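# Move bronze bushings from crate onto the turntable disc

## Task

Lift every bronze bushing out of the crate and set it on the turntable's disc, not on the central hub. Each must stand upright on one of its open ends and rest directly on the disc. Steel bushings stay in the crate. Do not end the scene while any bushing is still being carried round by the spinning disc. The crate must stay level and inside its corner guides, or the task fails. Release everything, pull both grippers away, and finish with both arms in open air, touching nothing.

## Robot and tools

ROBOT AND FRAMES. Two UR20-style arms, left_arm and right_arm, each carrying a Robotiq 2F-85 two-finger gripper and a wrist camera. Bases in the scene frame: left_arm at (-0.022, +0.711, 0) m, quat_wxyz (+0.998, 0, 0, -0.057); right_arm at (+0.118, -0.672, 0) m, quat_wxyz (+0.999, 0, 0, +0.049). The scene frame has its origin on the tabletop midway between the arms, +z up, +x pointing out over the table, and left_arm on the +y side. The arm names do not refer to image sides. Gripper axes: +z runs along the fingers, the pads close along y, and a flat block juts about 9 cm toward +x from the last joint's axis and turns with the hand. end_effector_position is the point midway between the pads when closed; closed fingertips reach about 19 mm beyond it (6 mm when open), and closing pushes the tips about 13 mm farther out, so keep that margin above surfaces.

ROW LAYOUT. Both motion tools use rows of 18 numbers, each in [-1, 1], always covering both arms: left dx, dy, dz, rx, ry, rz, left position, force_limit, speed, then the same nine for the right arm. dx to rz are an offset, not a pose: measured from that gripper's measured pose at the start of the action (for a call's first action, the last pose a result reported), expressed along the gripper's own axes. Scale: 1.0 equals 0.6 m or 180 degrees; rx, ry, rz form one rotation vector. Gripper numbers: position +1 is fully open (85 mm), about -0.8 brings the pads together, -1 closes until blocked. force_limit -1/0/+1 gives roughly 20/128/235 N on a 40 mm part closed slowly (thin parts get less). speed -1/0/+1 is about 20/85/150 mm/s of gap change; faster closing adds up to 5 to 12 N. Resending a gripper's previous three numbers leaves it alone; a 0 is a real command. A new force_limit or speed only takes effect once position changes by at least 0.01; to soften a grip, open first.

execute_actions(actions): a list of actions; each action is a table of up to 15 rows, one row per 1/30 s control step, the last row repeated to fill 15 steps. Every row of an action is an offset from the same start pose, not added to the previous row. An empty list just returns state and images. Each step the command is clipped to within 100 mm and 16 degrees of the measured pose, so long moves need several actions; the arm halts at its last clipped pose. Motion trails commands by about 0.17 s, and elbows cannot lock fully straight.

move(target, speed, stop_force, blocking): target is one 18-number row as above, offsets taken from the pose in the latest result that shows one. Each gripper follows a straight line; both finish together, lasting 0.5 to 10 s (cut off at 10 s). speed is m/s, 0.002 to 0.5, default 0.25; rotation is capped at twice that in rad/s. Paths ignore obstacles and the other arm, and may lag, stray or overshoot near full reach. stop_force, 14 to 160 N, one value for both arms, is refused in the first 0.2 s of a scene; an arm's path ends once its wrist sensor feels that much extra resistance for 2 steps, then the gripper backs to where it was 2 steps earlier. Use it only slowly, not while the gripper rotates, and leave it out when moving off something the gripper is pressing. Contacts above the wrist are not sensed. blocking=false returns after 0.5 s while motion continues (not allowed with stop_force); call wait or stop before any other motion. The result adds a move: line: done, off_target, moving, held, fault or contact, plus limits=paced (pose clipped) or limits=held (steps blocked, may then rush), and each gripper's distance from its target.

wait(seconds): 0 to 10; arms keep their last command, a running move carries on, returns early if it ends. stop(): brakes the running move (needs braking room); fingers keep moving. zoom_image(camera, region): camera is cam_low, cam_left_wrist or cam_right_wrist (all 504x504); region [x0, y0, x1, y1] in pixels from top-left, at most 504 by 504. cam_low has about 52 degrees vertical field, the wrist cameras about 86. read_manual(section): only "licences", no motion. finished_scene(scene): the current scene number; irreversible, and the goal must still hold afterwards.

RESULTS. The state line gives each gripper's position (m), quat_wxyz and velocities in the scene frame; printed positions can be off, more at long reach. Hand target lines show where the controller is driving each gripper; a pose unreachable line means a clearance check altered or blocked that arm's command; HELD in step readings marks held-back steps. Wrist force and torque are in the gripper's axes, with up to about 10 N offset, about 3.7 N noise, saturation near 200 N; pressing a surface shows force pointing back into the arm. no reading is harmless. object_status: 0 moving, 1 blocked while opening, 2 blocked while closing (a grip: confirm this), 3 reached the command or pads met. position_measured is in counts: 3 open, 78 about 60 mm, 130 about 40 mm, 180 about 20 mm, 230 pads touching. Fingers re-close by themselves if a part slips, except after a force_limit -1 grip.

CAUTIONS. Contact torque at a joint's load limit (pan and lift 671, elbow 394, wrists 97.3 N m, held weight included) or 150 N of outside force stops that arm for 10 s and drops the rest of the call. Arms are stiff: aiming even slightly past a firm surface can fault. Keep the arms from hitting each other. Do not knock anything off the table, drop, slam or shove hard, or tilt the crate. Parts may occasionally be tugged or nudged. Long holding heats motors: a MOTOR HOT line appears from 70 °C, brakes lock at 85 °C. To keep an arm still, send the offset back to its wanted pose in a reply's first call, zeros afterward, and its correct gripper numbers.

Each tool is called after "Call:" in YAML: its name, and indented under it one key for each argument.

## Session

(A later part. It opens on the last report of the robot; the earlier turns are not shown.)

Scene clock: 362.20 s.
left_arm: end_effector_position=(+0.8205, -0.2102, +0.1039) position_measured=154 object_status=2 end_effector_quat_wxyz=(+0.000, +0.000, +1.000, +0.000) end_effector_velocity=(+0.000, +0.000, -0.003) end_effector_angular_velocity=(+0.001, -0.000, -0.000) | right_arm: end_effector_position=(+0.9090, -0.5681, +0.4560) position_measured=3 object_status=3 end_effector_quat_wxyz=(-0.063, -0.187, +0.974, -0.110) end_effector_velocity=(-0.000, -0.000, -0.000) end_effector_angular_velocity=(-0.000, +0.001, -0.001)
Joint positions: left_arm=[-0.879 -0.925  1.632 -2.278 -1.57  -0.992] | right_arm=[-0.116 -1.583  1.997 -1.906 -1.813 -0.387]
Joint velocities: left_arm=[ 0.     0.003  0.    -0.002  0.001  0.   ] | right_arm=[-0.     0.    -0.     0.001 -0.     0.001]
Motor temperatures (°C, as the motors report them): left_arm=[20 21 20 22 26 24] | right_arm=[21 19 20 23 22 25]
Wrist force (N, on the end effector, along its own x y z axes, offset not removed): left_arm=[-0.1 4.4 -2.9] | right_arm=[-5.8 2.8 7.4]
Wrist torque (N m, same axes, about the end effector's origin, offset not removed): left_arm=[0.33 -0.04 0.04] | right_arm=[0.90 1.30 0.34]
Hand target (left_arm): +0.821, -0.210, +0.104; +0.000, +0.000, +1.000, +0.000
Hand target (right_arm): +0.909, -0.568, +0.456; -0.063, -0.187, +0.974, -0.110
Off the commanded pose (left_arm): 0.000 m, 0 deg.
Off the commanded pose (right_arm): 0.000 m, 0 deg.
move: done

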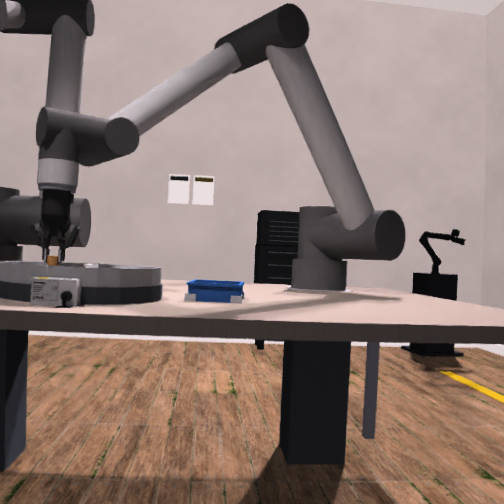

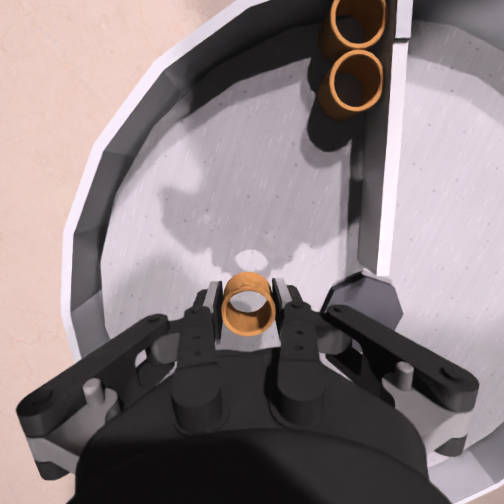

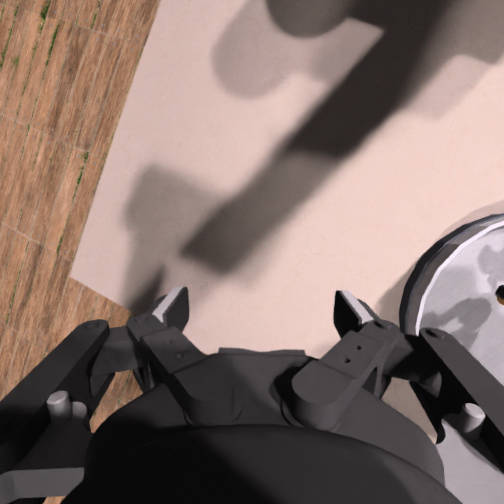

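Call:
move:
  target: [0,0,0.055,0,0,0,-1,-0.6,-0.7, 0,0,0,0,0,0,1,0,0]
  speed: 0.01
  stop_force: 14

Call:
execute_actions:
  actions:
    - [[0,0,0,0,0,0,0.1,0,0.5, 0,0,0,0,0,0,1,0,0]]
    - [[0,0,-0.03,0,0,0,0.1,0,0.5, 0,0,0,0,0,0,1,0,0],[0,0,-0.07,0,0,0,0.1,0,0.5, 0,0,0,0,0,0,1,0,0],[0,0,-0.11,0,0,0,0.1,0,0.5, 0,0,0,0,0,0,1,0,0],[0,0,-0.15,0,0,0,0.1,0,0.5, 0,0,0,0,0,0,1,0,0]]

Call:
move:
  target: [-0.05,0,-0.2,0,0,0,0.1,0,0, 0,0,0,0,0,0,1,0,0]

Scene clock: 374.37 s.
left_arm: end_effector_position=(+0.8205, -0.2100, +0.0773) position_measured=154 object_status=2 end_effector_quat_wxyz=(+0.000, +0.000, +1.000, +0.000) end_effector_velocity=(+0.001, +0.001, +0.003) end_effector_angular_velocity=(-0.000, +0.000, +0.001) | right_arm: end_effector_position=(+0.9090, -0.5681, +0.4560) position_measured=3 object_status=3 end_effector_quat_wxyz=(-0.063, -0.187, +0.974, -0.110) end_effector_velocity=(-0.000, +0.000, -0.000) end_effector_angular_velocity=(+0.000, +0.001, +0.001)
Joint positions: left_arm=[-0.879 -0.905  1.641 -2.306 -1.57  -0.992] | right_arm=[-0.116 -1.583  1.997 -1.906 -1.813 -0.387]
Joint velocities: left_arm=[ 0.001 -0.002 -0.001  0.004 -0.     0.   ] | right_arm=[ 0.     0.    -0.     0.    -0.    -0.001]
Motor temperatures (°C, as the motors report them): left_arm=[20 21 20 22 26 24] | right_arm=[21 19 21 23 22 25]
Wrist force (N, on the end effector, along its own x y z axes, offset not removed): left_arm=[1.2 7.2 -2.6] | right_arm=[-8.6 -0.4 4.8]
Wrist torque (N m, same axes, about the end effector's origin, offset not removed): left_arm=[0.98 -0.28 0.09] | right_arm=[0.25 1.81 0.31]
Hand target (left_arm): +0.821, -0.210, +0.078; +0.000, +0.000, +1.000, +0.000
Hand target (right_arm): +0.909, -0.568, +0.456; -0.063, -0.187, +0.974, -0.110
Off the commanded pose (left_arm): 0.006 m, 0 deg.
Off the commanded pose (right_arm): 0.000 m, 0 deg.
move: contact (left_arm)

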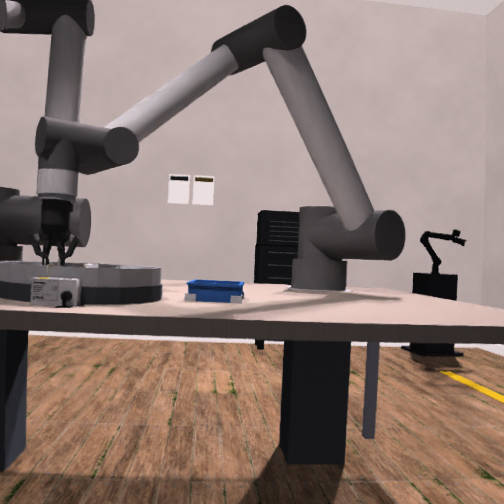

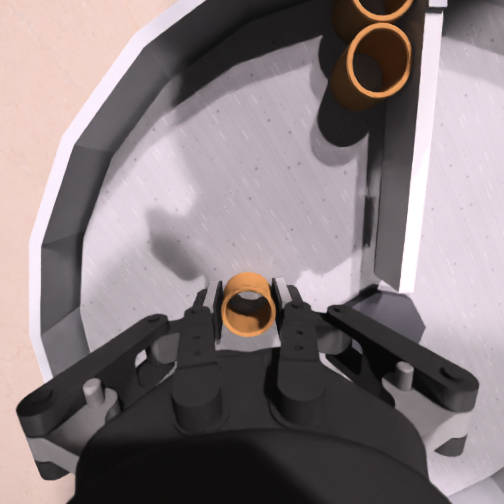

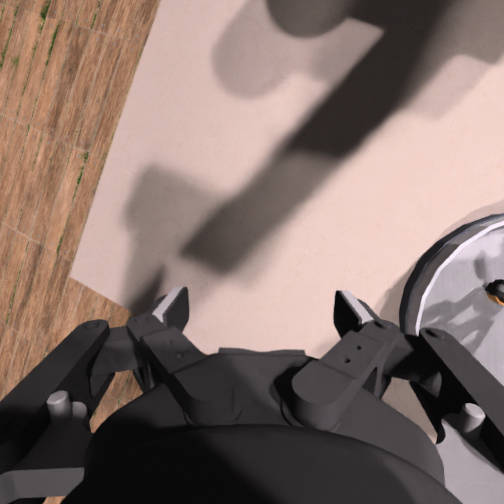

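Scene clock: 375.37 s.
left_arm: end_effector_position=(+0.8204, -0.2099, +0.1659) position_measured=117 object_status=3 end_effector_quat_wxyz=(+0.000, +0.000, +1.000, +0.000) end_effector_velocity=(-0.001, -0.000, +0.014) end_effector_angular_velocity=(+0.003, +0.002, -0.000) | right_arm: end_effector_position=(+0.9090, -0.5681, +0.4560) position_measured=3 object_status=3 end_effector_quat_wxyz=(-0.063, -0.187, +0.974, -0.110) end_effector_velocity=(+0.000, -0.001, +0.000) end_effector_angular_velocity=(-0.000, -0.000, -0.000)
Joint positions: left_arm=[-0.879 -0.97   1.608 -2.209 -1.57  -0.992] | right_arm=[-0.116 -1.583  1.997 -1.906 -1.813 -0.387]
Joint velocities: left_arm=[-0.001 -0.01  -0.008  0.021 -0.    -0.   ] | right_arm=[-0.001 -0.    -0.    -0.    -0.    -0.001]
Motor temperatures (°C, as the motors report them): left_arm=[20 21 20 22 26 24] | right_arm=[21 19 21 23 22 25]
Wrist force (N, on the end effector, along its own x y z axes, offset not removed): left_arm=[-0.2 8.0 -7.0] | right_arm=[-2.4 0.5 3.9]
Wrist torque (N m, same axes, about the end effector's origin, offset not removed): left_arm=[1.19 -0.05 0.16] | right_arm=[0.55 0.71 0.26]
Hand target (left_arm): +0.820, -0.210, +0.167; +0.000, +0.000, +1.000, +0.000
Hand target (right_arm): +0.909, -0.568, +0.456; -0.063, -0.187, +0.974, -0.110
Off the commanded pose (left_arm): 0.001 m, 0 deg.
Off the commanded pose (right_arm): 0.000 m, 0 deg.
Step readings (end_effector_position; steps 1 to 15: 1st action; 16 to 30: 2nd action):
0: left_arm (+0.8205, -0.2100, +0.0773) | right_arm (+0.9090, -0.5681, +0.4560)
1: left_arm (+0.8205, -0.2100, +0.0774) | right_arm (+0.9090, -0.5681, +0.4560)
2: left_arm (+0.8205, -0.2100, +0.0774) | right_arm (+0.9090, -0.5681, +0.4560)
4: left_arm (+0.8205, -0.2100, +0.0774) | right_arm (+0.9090, -0.5681, +0.4560)
8: left_arm (+0.8205, -0.2100, +0.0774) | right_arm (+0.9090, -0.5681, +0.4560)
15: left_arm (+0.8205, -0.2100, +0.0774) | right_arm (+0.9090, -0.5681, +0.4560)
16: left_arm (+0.8205, -0.2101, +0.0775) | right_arm (+0.9090, -0.5681, +0.4560)
17: left_arm (+0.8205, -0.2100, +0.0801) | right_arm (+0.9090, -0.5681, +0.4560)
19: left_arm (+0.8208, -0.2105, +0.0991) | right_arm (+0.9090, -0.5681, +0.4560)
23: left_arm (+0.8209, -0.2106, +0.1489) | right_arm (+0.9090, -0.5681, +0.4560)
30: end_effector_position above

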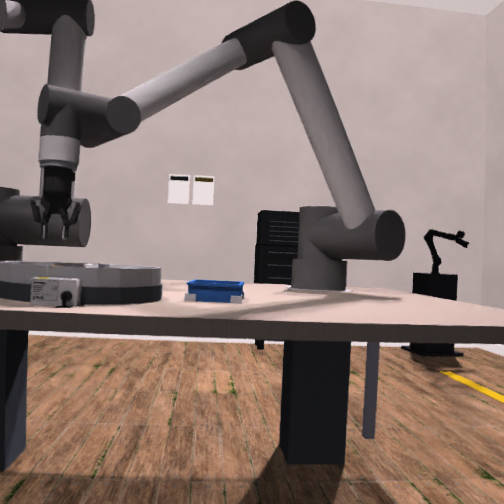

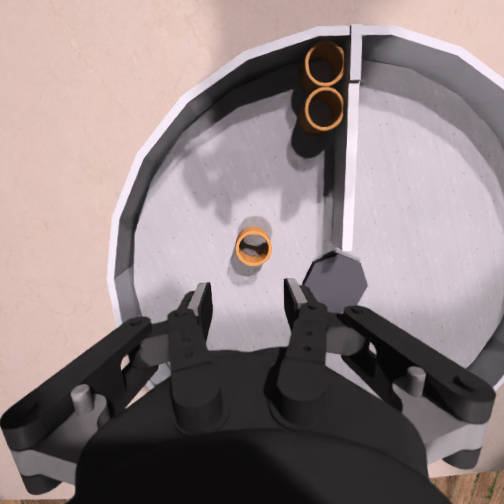

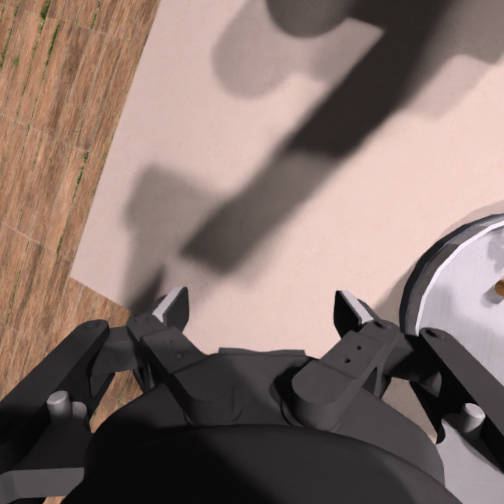

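Scene clock: 376.40 s.
left_arm: end_effector_position=(+0.8502, -0.2098, +0.2857) position_measured=117 object_status=3 end_effector_quat_wxyz=(+0.000, +0.000, +1.000, +0.000) end_effector_velocity=(+0.001, -0.000, -0.001) end_effector_angular_velocity=(+0.002, +0.001, +0.000) | right_arm: end_effector_position=(+0.9090, -0.5681, +0.4560) position_measured=3 object_status=3 end_effector_quat_wxyz=(-0.063, -0.187, +0.974, -0.110) end_effector_velocity=(+0.000, +0.001, +0.000) end_effector_angular_velocity=(-0.000, -0.001, +0.003)
Joint positions: left_arm=[-0.859 -1.024  1.509 -2.055 -1.57  -0.972] | right_arm=[-0.116 -1.583  1.997 -1.906 -1.813 -0.387]
Joint velocities: left_arm=[ 0.     0.002 -0.002  0.003  0.     0.   ] | right_arm=[ 0.001 -0.     0.    -0.001 -0.    -0.002]
Motor temperatures (°C, as the motors report them): left_arm=[20 21 20 22 26 24] | right_arm=[21 19 21 23 22 25]
Wrist force (N, on the end effector, along its own x y z axes, offset not removed): left_arm=[4.6 3.8 -5.7] | right_arm=[-5.8 6.9 10.7]
Wrist torque (N m, same axes, about the end effector's origin, offset not removed): left_arm=[0.39 -1.13 0.12] | right_arm=[1.69 1.36 0.33]
Hand target (left_arm): +0.850, -0.210, +0.286; +0.000, +0.000, +1.000, +0.000
Hand target (right_arm): +0.909, -0.568, +0.456; -0.063, -0.187, +0.974, -0.110
Off the commanded pose (left_arm): 0.000 m, 0 deg.
Off the commanded pose (right_arm): 0.000 m, 0 deg.
move: done

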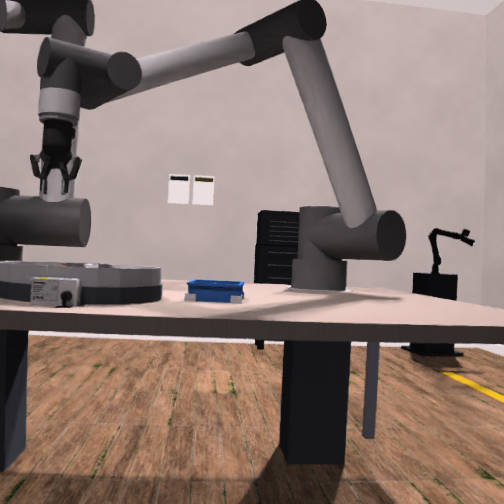

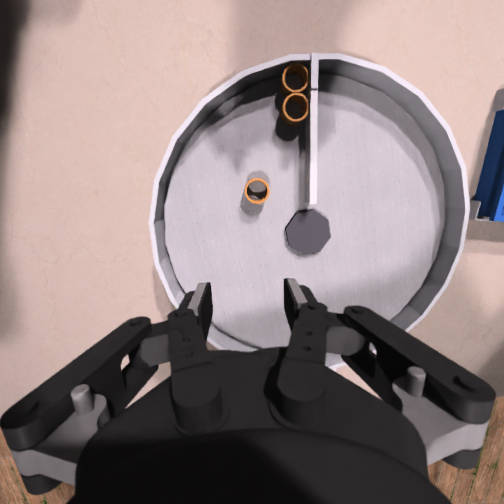

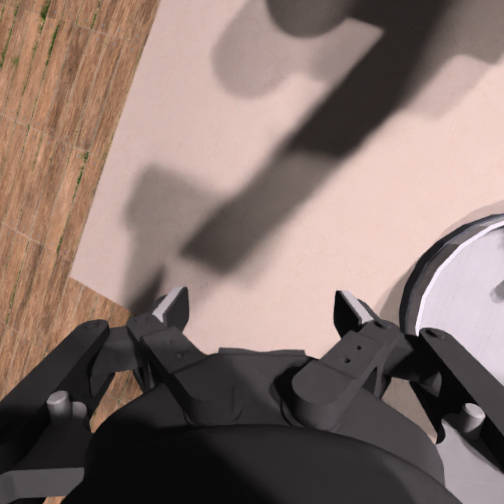

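Call:
wait:
  seconds: 10

Call:
wait:
  seconds: 10

Call:
wait:
  seconds: 8

Call:
wait:
  seconds: 4

Scene clock: 390.83 s.
left_arm: end_effector_position=(+0.8502, -0.2099, +0.2859) position_measured=117 object_status=3 end_effector_quat_wxyz=(+0.000, +0.000, +1.000, +0.000) end_effector_velocity=(+0.001, +0.001, -0.001) end_effector_angular_velocity=(+0.000, +0.000, +0.001) | right_arm: end_effector_position=(+0.9090, -0.5681, +0.4560) position_measured=3 object_status=3 end_effector_quat_wxyz=(-0.063, -0.187, +0.974, -0.110) end_effector_velocity=(-0.000, +0.000, -0.000) end_effector_angular_velocity=(+0.000, +0.000, +0.000)
Joint positions: left_arm=[-0.859 -1.024  1.508 -2.055 -1.57  -0.972] | right_arm=[-0.116 -1.583  1.997 -1.906 -1.813 -0.387]
Joint velocities: left_arm=[ 0.001  0.001 -0.     0.    -0.    -0.   ] | right_arm=[ 0.    -0.     0.     0.001  0.    -0.   ]
Motor temperatures (°C, as the motors report them): left_arm=[20 21 20 22 26 24] | right_arm=[21 19 21 23 22 25]
Wrist force (N, on the end effector, along its own x y z axes, offset not removed): left_arm=[-1.9 2.0 -9.2] | right_arm=[-6.2 2.3 4.6]
Wrist torque (N m, same axes, about the end effector's origin, offset not removed): left_arm=[0.05 0.21 0.27] | right_arm=[0.85 1.38 0.18]
Hand target (left_arm): +0.850, -0.210, +0.286; +0.000, +0.000, +1.000, +0.000
Hand target (right_arm): +0.909, -0.568, +0.456; -0.063, -0.187, +0.974, -0.110
Off the commanded pose (left_arm): 0.000 m, 0 deg.
Off the commanded pose (right_arm): 0.000 m, 0 deg.
wait: 10.00 s; at rest from the start

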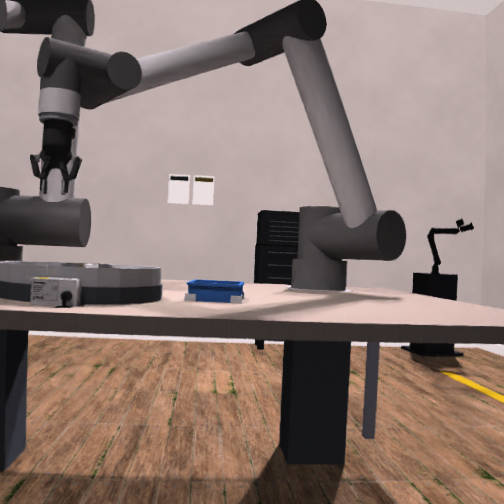

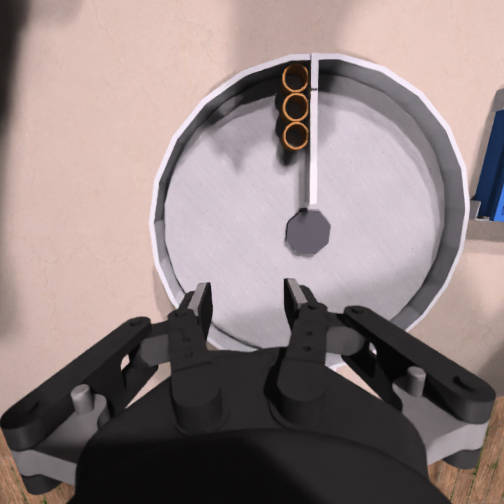

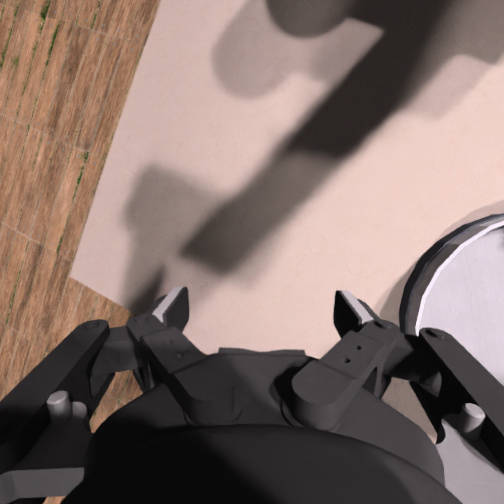

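Scene clock: 400.83 s.
left_arm: end_effector_position=(+0.8502, -0.2099, +0.2859) position_measured=117 object_status=3 end_effector_quat_wxyz=(+0.000, +0.000, +1.000, +0.000) end_effector_velocity=(-0.001, -0.000, -0.000) end_effector_angular_velocity=(+0.000, -0.000, -0.001) | right_arm: end_effector_position=(+0.9090, -0.5681, +0.4560) position_measured=3 object_status=3 end_effector_quat_wxyz=(-0.063, -0.187, +0.974, -0.110) end_effector_velocity=(+0.001, -0.001, +0.000) end_effector_angular_velocity=(+0.000, -0.001, -0.001)
Joint positions: left_arm=[-0.859 -1.024  1.508 -2.055 -1.57  -0.972] | right_arm=[-0.116 -1.583  1.997 -1.906 -1.813 -0.387]
Joint velocities: left_arm=[-0.001 -0.     0.    -0.     0.     0.   ] | right_arm=[-0.001 -0.     0.    -0.001  0.    -0.   ]
Motor temperatures (°C, as the motors report them): left_arm=[20 21 20 22 26 24] | right_arm=[21 19 21 23 22 25]
Wrist force (N, on the end effector, along its own x y z axes, offset not removed): left_arm=[2.0 -0.2 -4.0] | right_arm=[-4.5 0.7 5.0]
Wrist torque (N m, same axes, about the end effector's origin, offset not removed): left_arm=[-0.47 -0.48 0.12] | right_arm=[0.58 1.16 0.31]
Hand target (left_arm): +0.850, -0.210, +0.286; +0.000, +0.000, +1.000, +0.000
Hand target (right_arm): +0.909, -0.568, +0.456; -0.063, -0.187, +0.974, -0.110
Off the commanded pose (left_arm): 0.000 m, 0 deg.
Off the commanded pose (right_arm): 0.000 m, 0 deg.
wait: 10.00 s; at rest by 0.17 s

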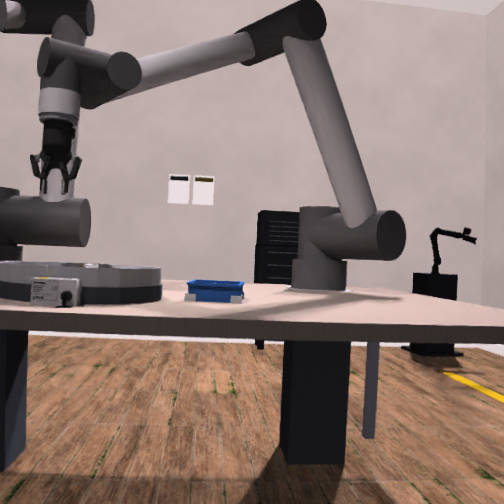

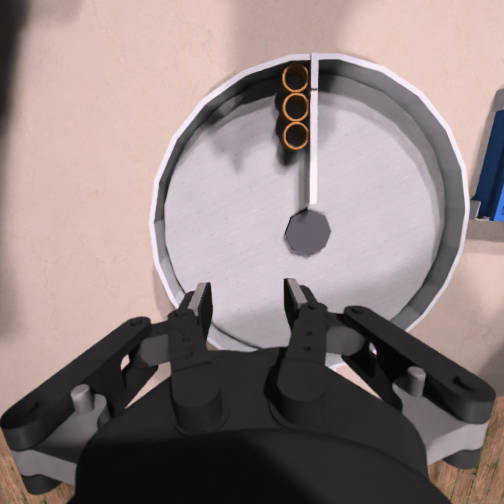

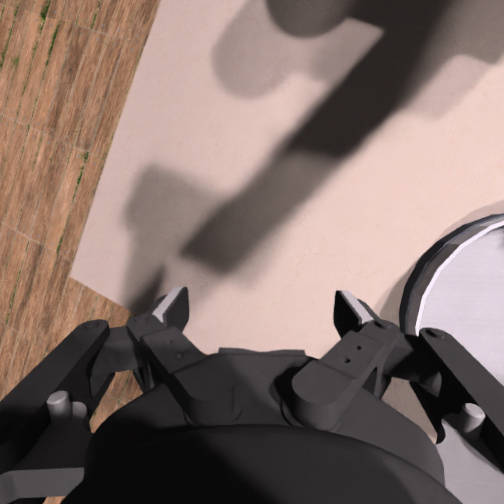

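Scene clock: 408.83 s.
left_arm: end_effector_position=(+0.8502, -0.2099, +0.2859) position_measured=117 object_status=3 end_effector_quat_wxyz=(+0.000, +0.000, +1.000, +0.000) end_effector_velocity=(+0.001, +0.001, +0.000) end_effector_angular_velocity=(+0.001, -0.002, +0.001) | right_arm: end_effector_position=(+0.9090, -0.5681, +0.4560) position_measured=3 object_status=3 end_effector_quat_wxyz=(-0.063, -0.187, +0.974, -0.110) end_effector_velocity=(-0.000, -0.000, -0.000) end_effector_angular_velocity=(+0.000, +0.001, -0.001)
Joint positions: left_arm=[-0.859 -1.024  1.508 -2.055 -1.57  -0.972] | right_arm=[-0.116 -1.583  1.997 -1.906 -1.813 -0.387]
Joint velocities: left_arm=[ 0.    -0.    -0.     0.     0.002 -0.   ] | right_arm=[-0.     0.     0.     0.001  0.     0.001]
Motor temperatures (°C, as the motors report them): left_arm=[20 21 20 22 26 24] | right_arm=[21 19 21 23 22 25]
Wrist force (N, on the end effector, along its own x y z axes, offset not removed): left_arm=[-0.7 7.1 -5.9] | right_arm=[-3.0 0.6 7.0]
Wrist torque (N m, same axes, about the end effector's origin, offset not removed): left_arm=[1.10 0.09 0.15] | right_arm=[0.52 0.75 0.20]
Hand target (left_arm): +0.850, -0.210, +0.286; +0.000, +0.000, +1.000, +0.000
Hand target (right_arm): +0.909, -0.568, +0.456; -0.063, -0.187, +0.974, -0.110
Off the commanded pose (left_arm): 0.000 m, 0 deg.
Off the commanded pose (right_arm): 0.000 m, 0 deg.
wait: 8.00 s; at rest by 0.17 s

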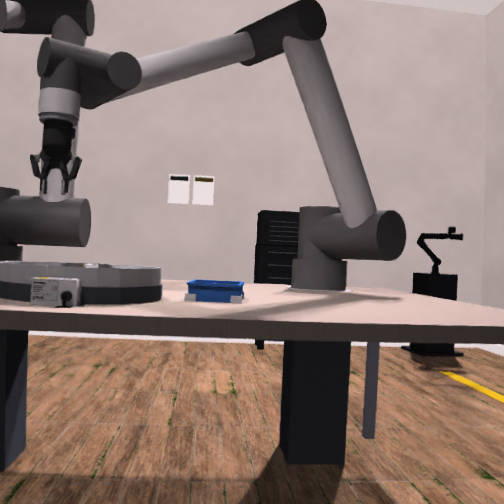

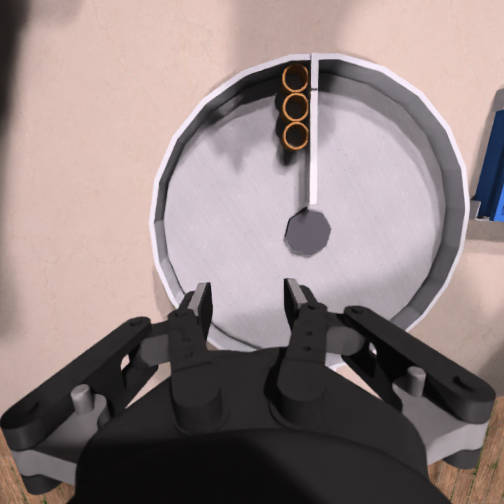

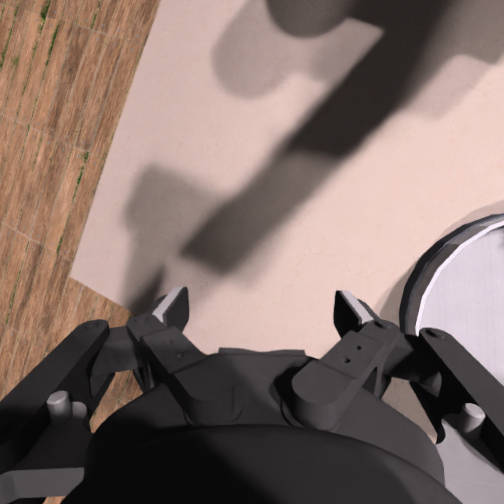

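Scene clock: 412.83 s.
left_arm: end_effector_position=(+0.8502, -0.2099, +0.2859) position_measured=117 object_status=3 end_effector_quat_wxyz=(+0.000, +0.000, +1.000, +0.000) end_effector_velocity=(-0.001, -0.001, -0.000) end_effector_angular_velocity=(+0.000, +0.000, -0.001) | right_arm: end_effector_position=(+0.9090, -0.5681, +0.4560) position_measured=3 object_status=3 end_effector_quat_wxyz=(-0.063, -0.187, +0.974, -0.110) end_effector_velocity=(+0.000, -0.000, +0.000) end_effector_angular_velocity=(+0.000, -0.001, +0.001)
Joint positions: left_arm=[-0.859 -1.024  1.508 -2.055 -1.57  -0.972] | right_arm=[-0.116 -1.583  1.997 -1.906 -1.813 -0.387]
Joint velocities: left_arm=[-0.001  0.     0.    -0.    -0.     0.   ] | right_arm=[-0.    -0.     0.    -0.001 -0.    -0.001]
Motor temperatures (°C, as the motors report them): left_arm=[20 21 20 22 26 24] | right_arm=[21 19 21 23 22 25]
Wrist force (N, on the end effector, along its own x y z axes, offset not removed): left_arm=[4.0 8.5 -6.6] | right_arm=[-6.2 0.7 8.1]
Wrist torque (N m, same axes, about the end effector's origin, offset not removed): left_arm=[1.13 -0.92 0.02] | right_arm=[0.59 1.43 0.18]
Hand target (left_arm): +0.850, -0.210, +0.286; +0.000, +0.000, +1.000, +0.000
Hand target (right_arm): +0.909, -0.568, +0.456; -0.063, -0.187, +0.974, -0.110
Off the commanded pose (left_arm): 0.000 m, 0 deg.
Off the commanded pose (right_arm): 0.000 m, 0 deg.
wait: 4.00 s; at rest by 0.17 s

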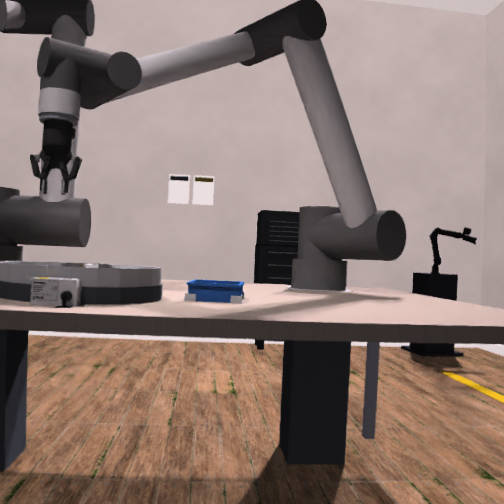

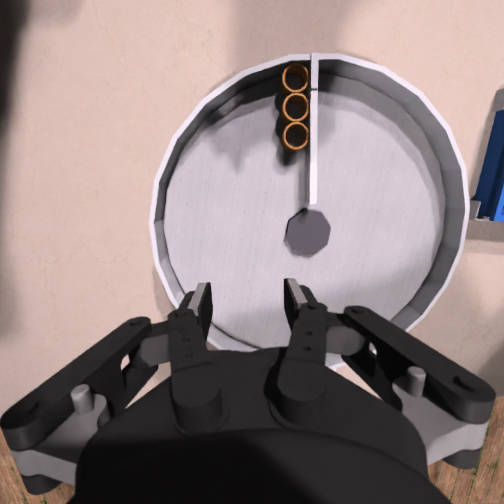

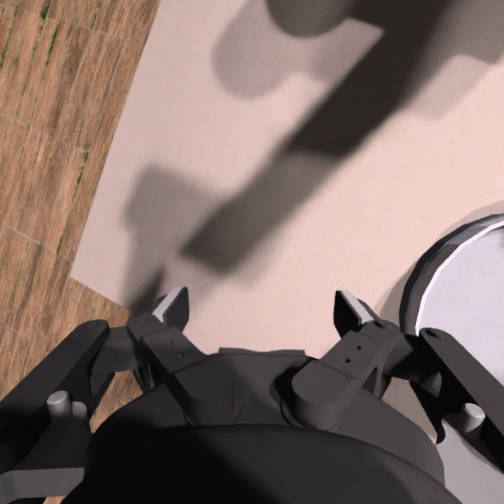

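Call:
finished_scene:
  scene: 1

The scene is finished: the task was done.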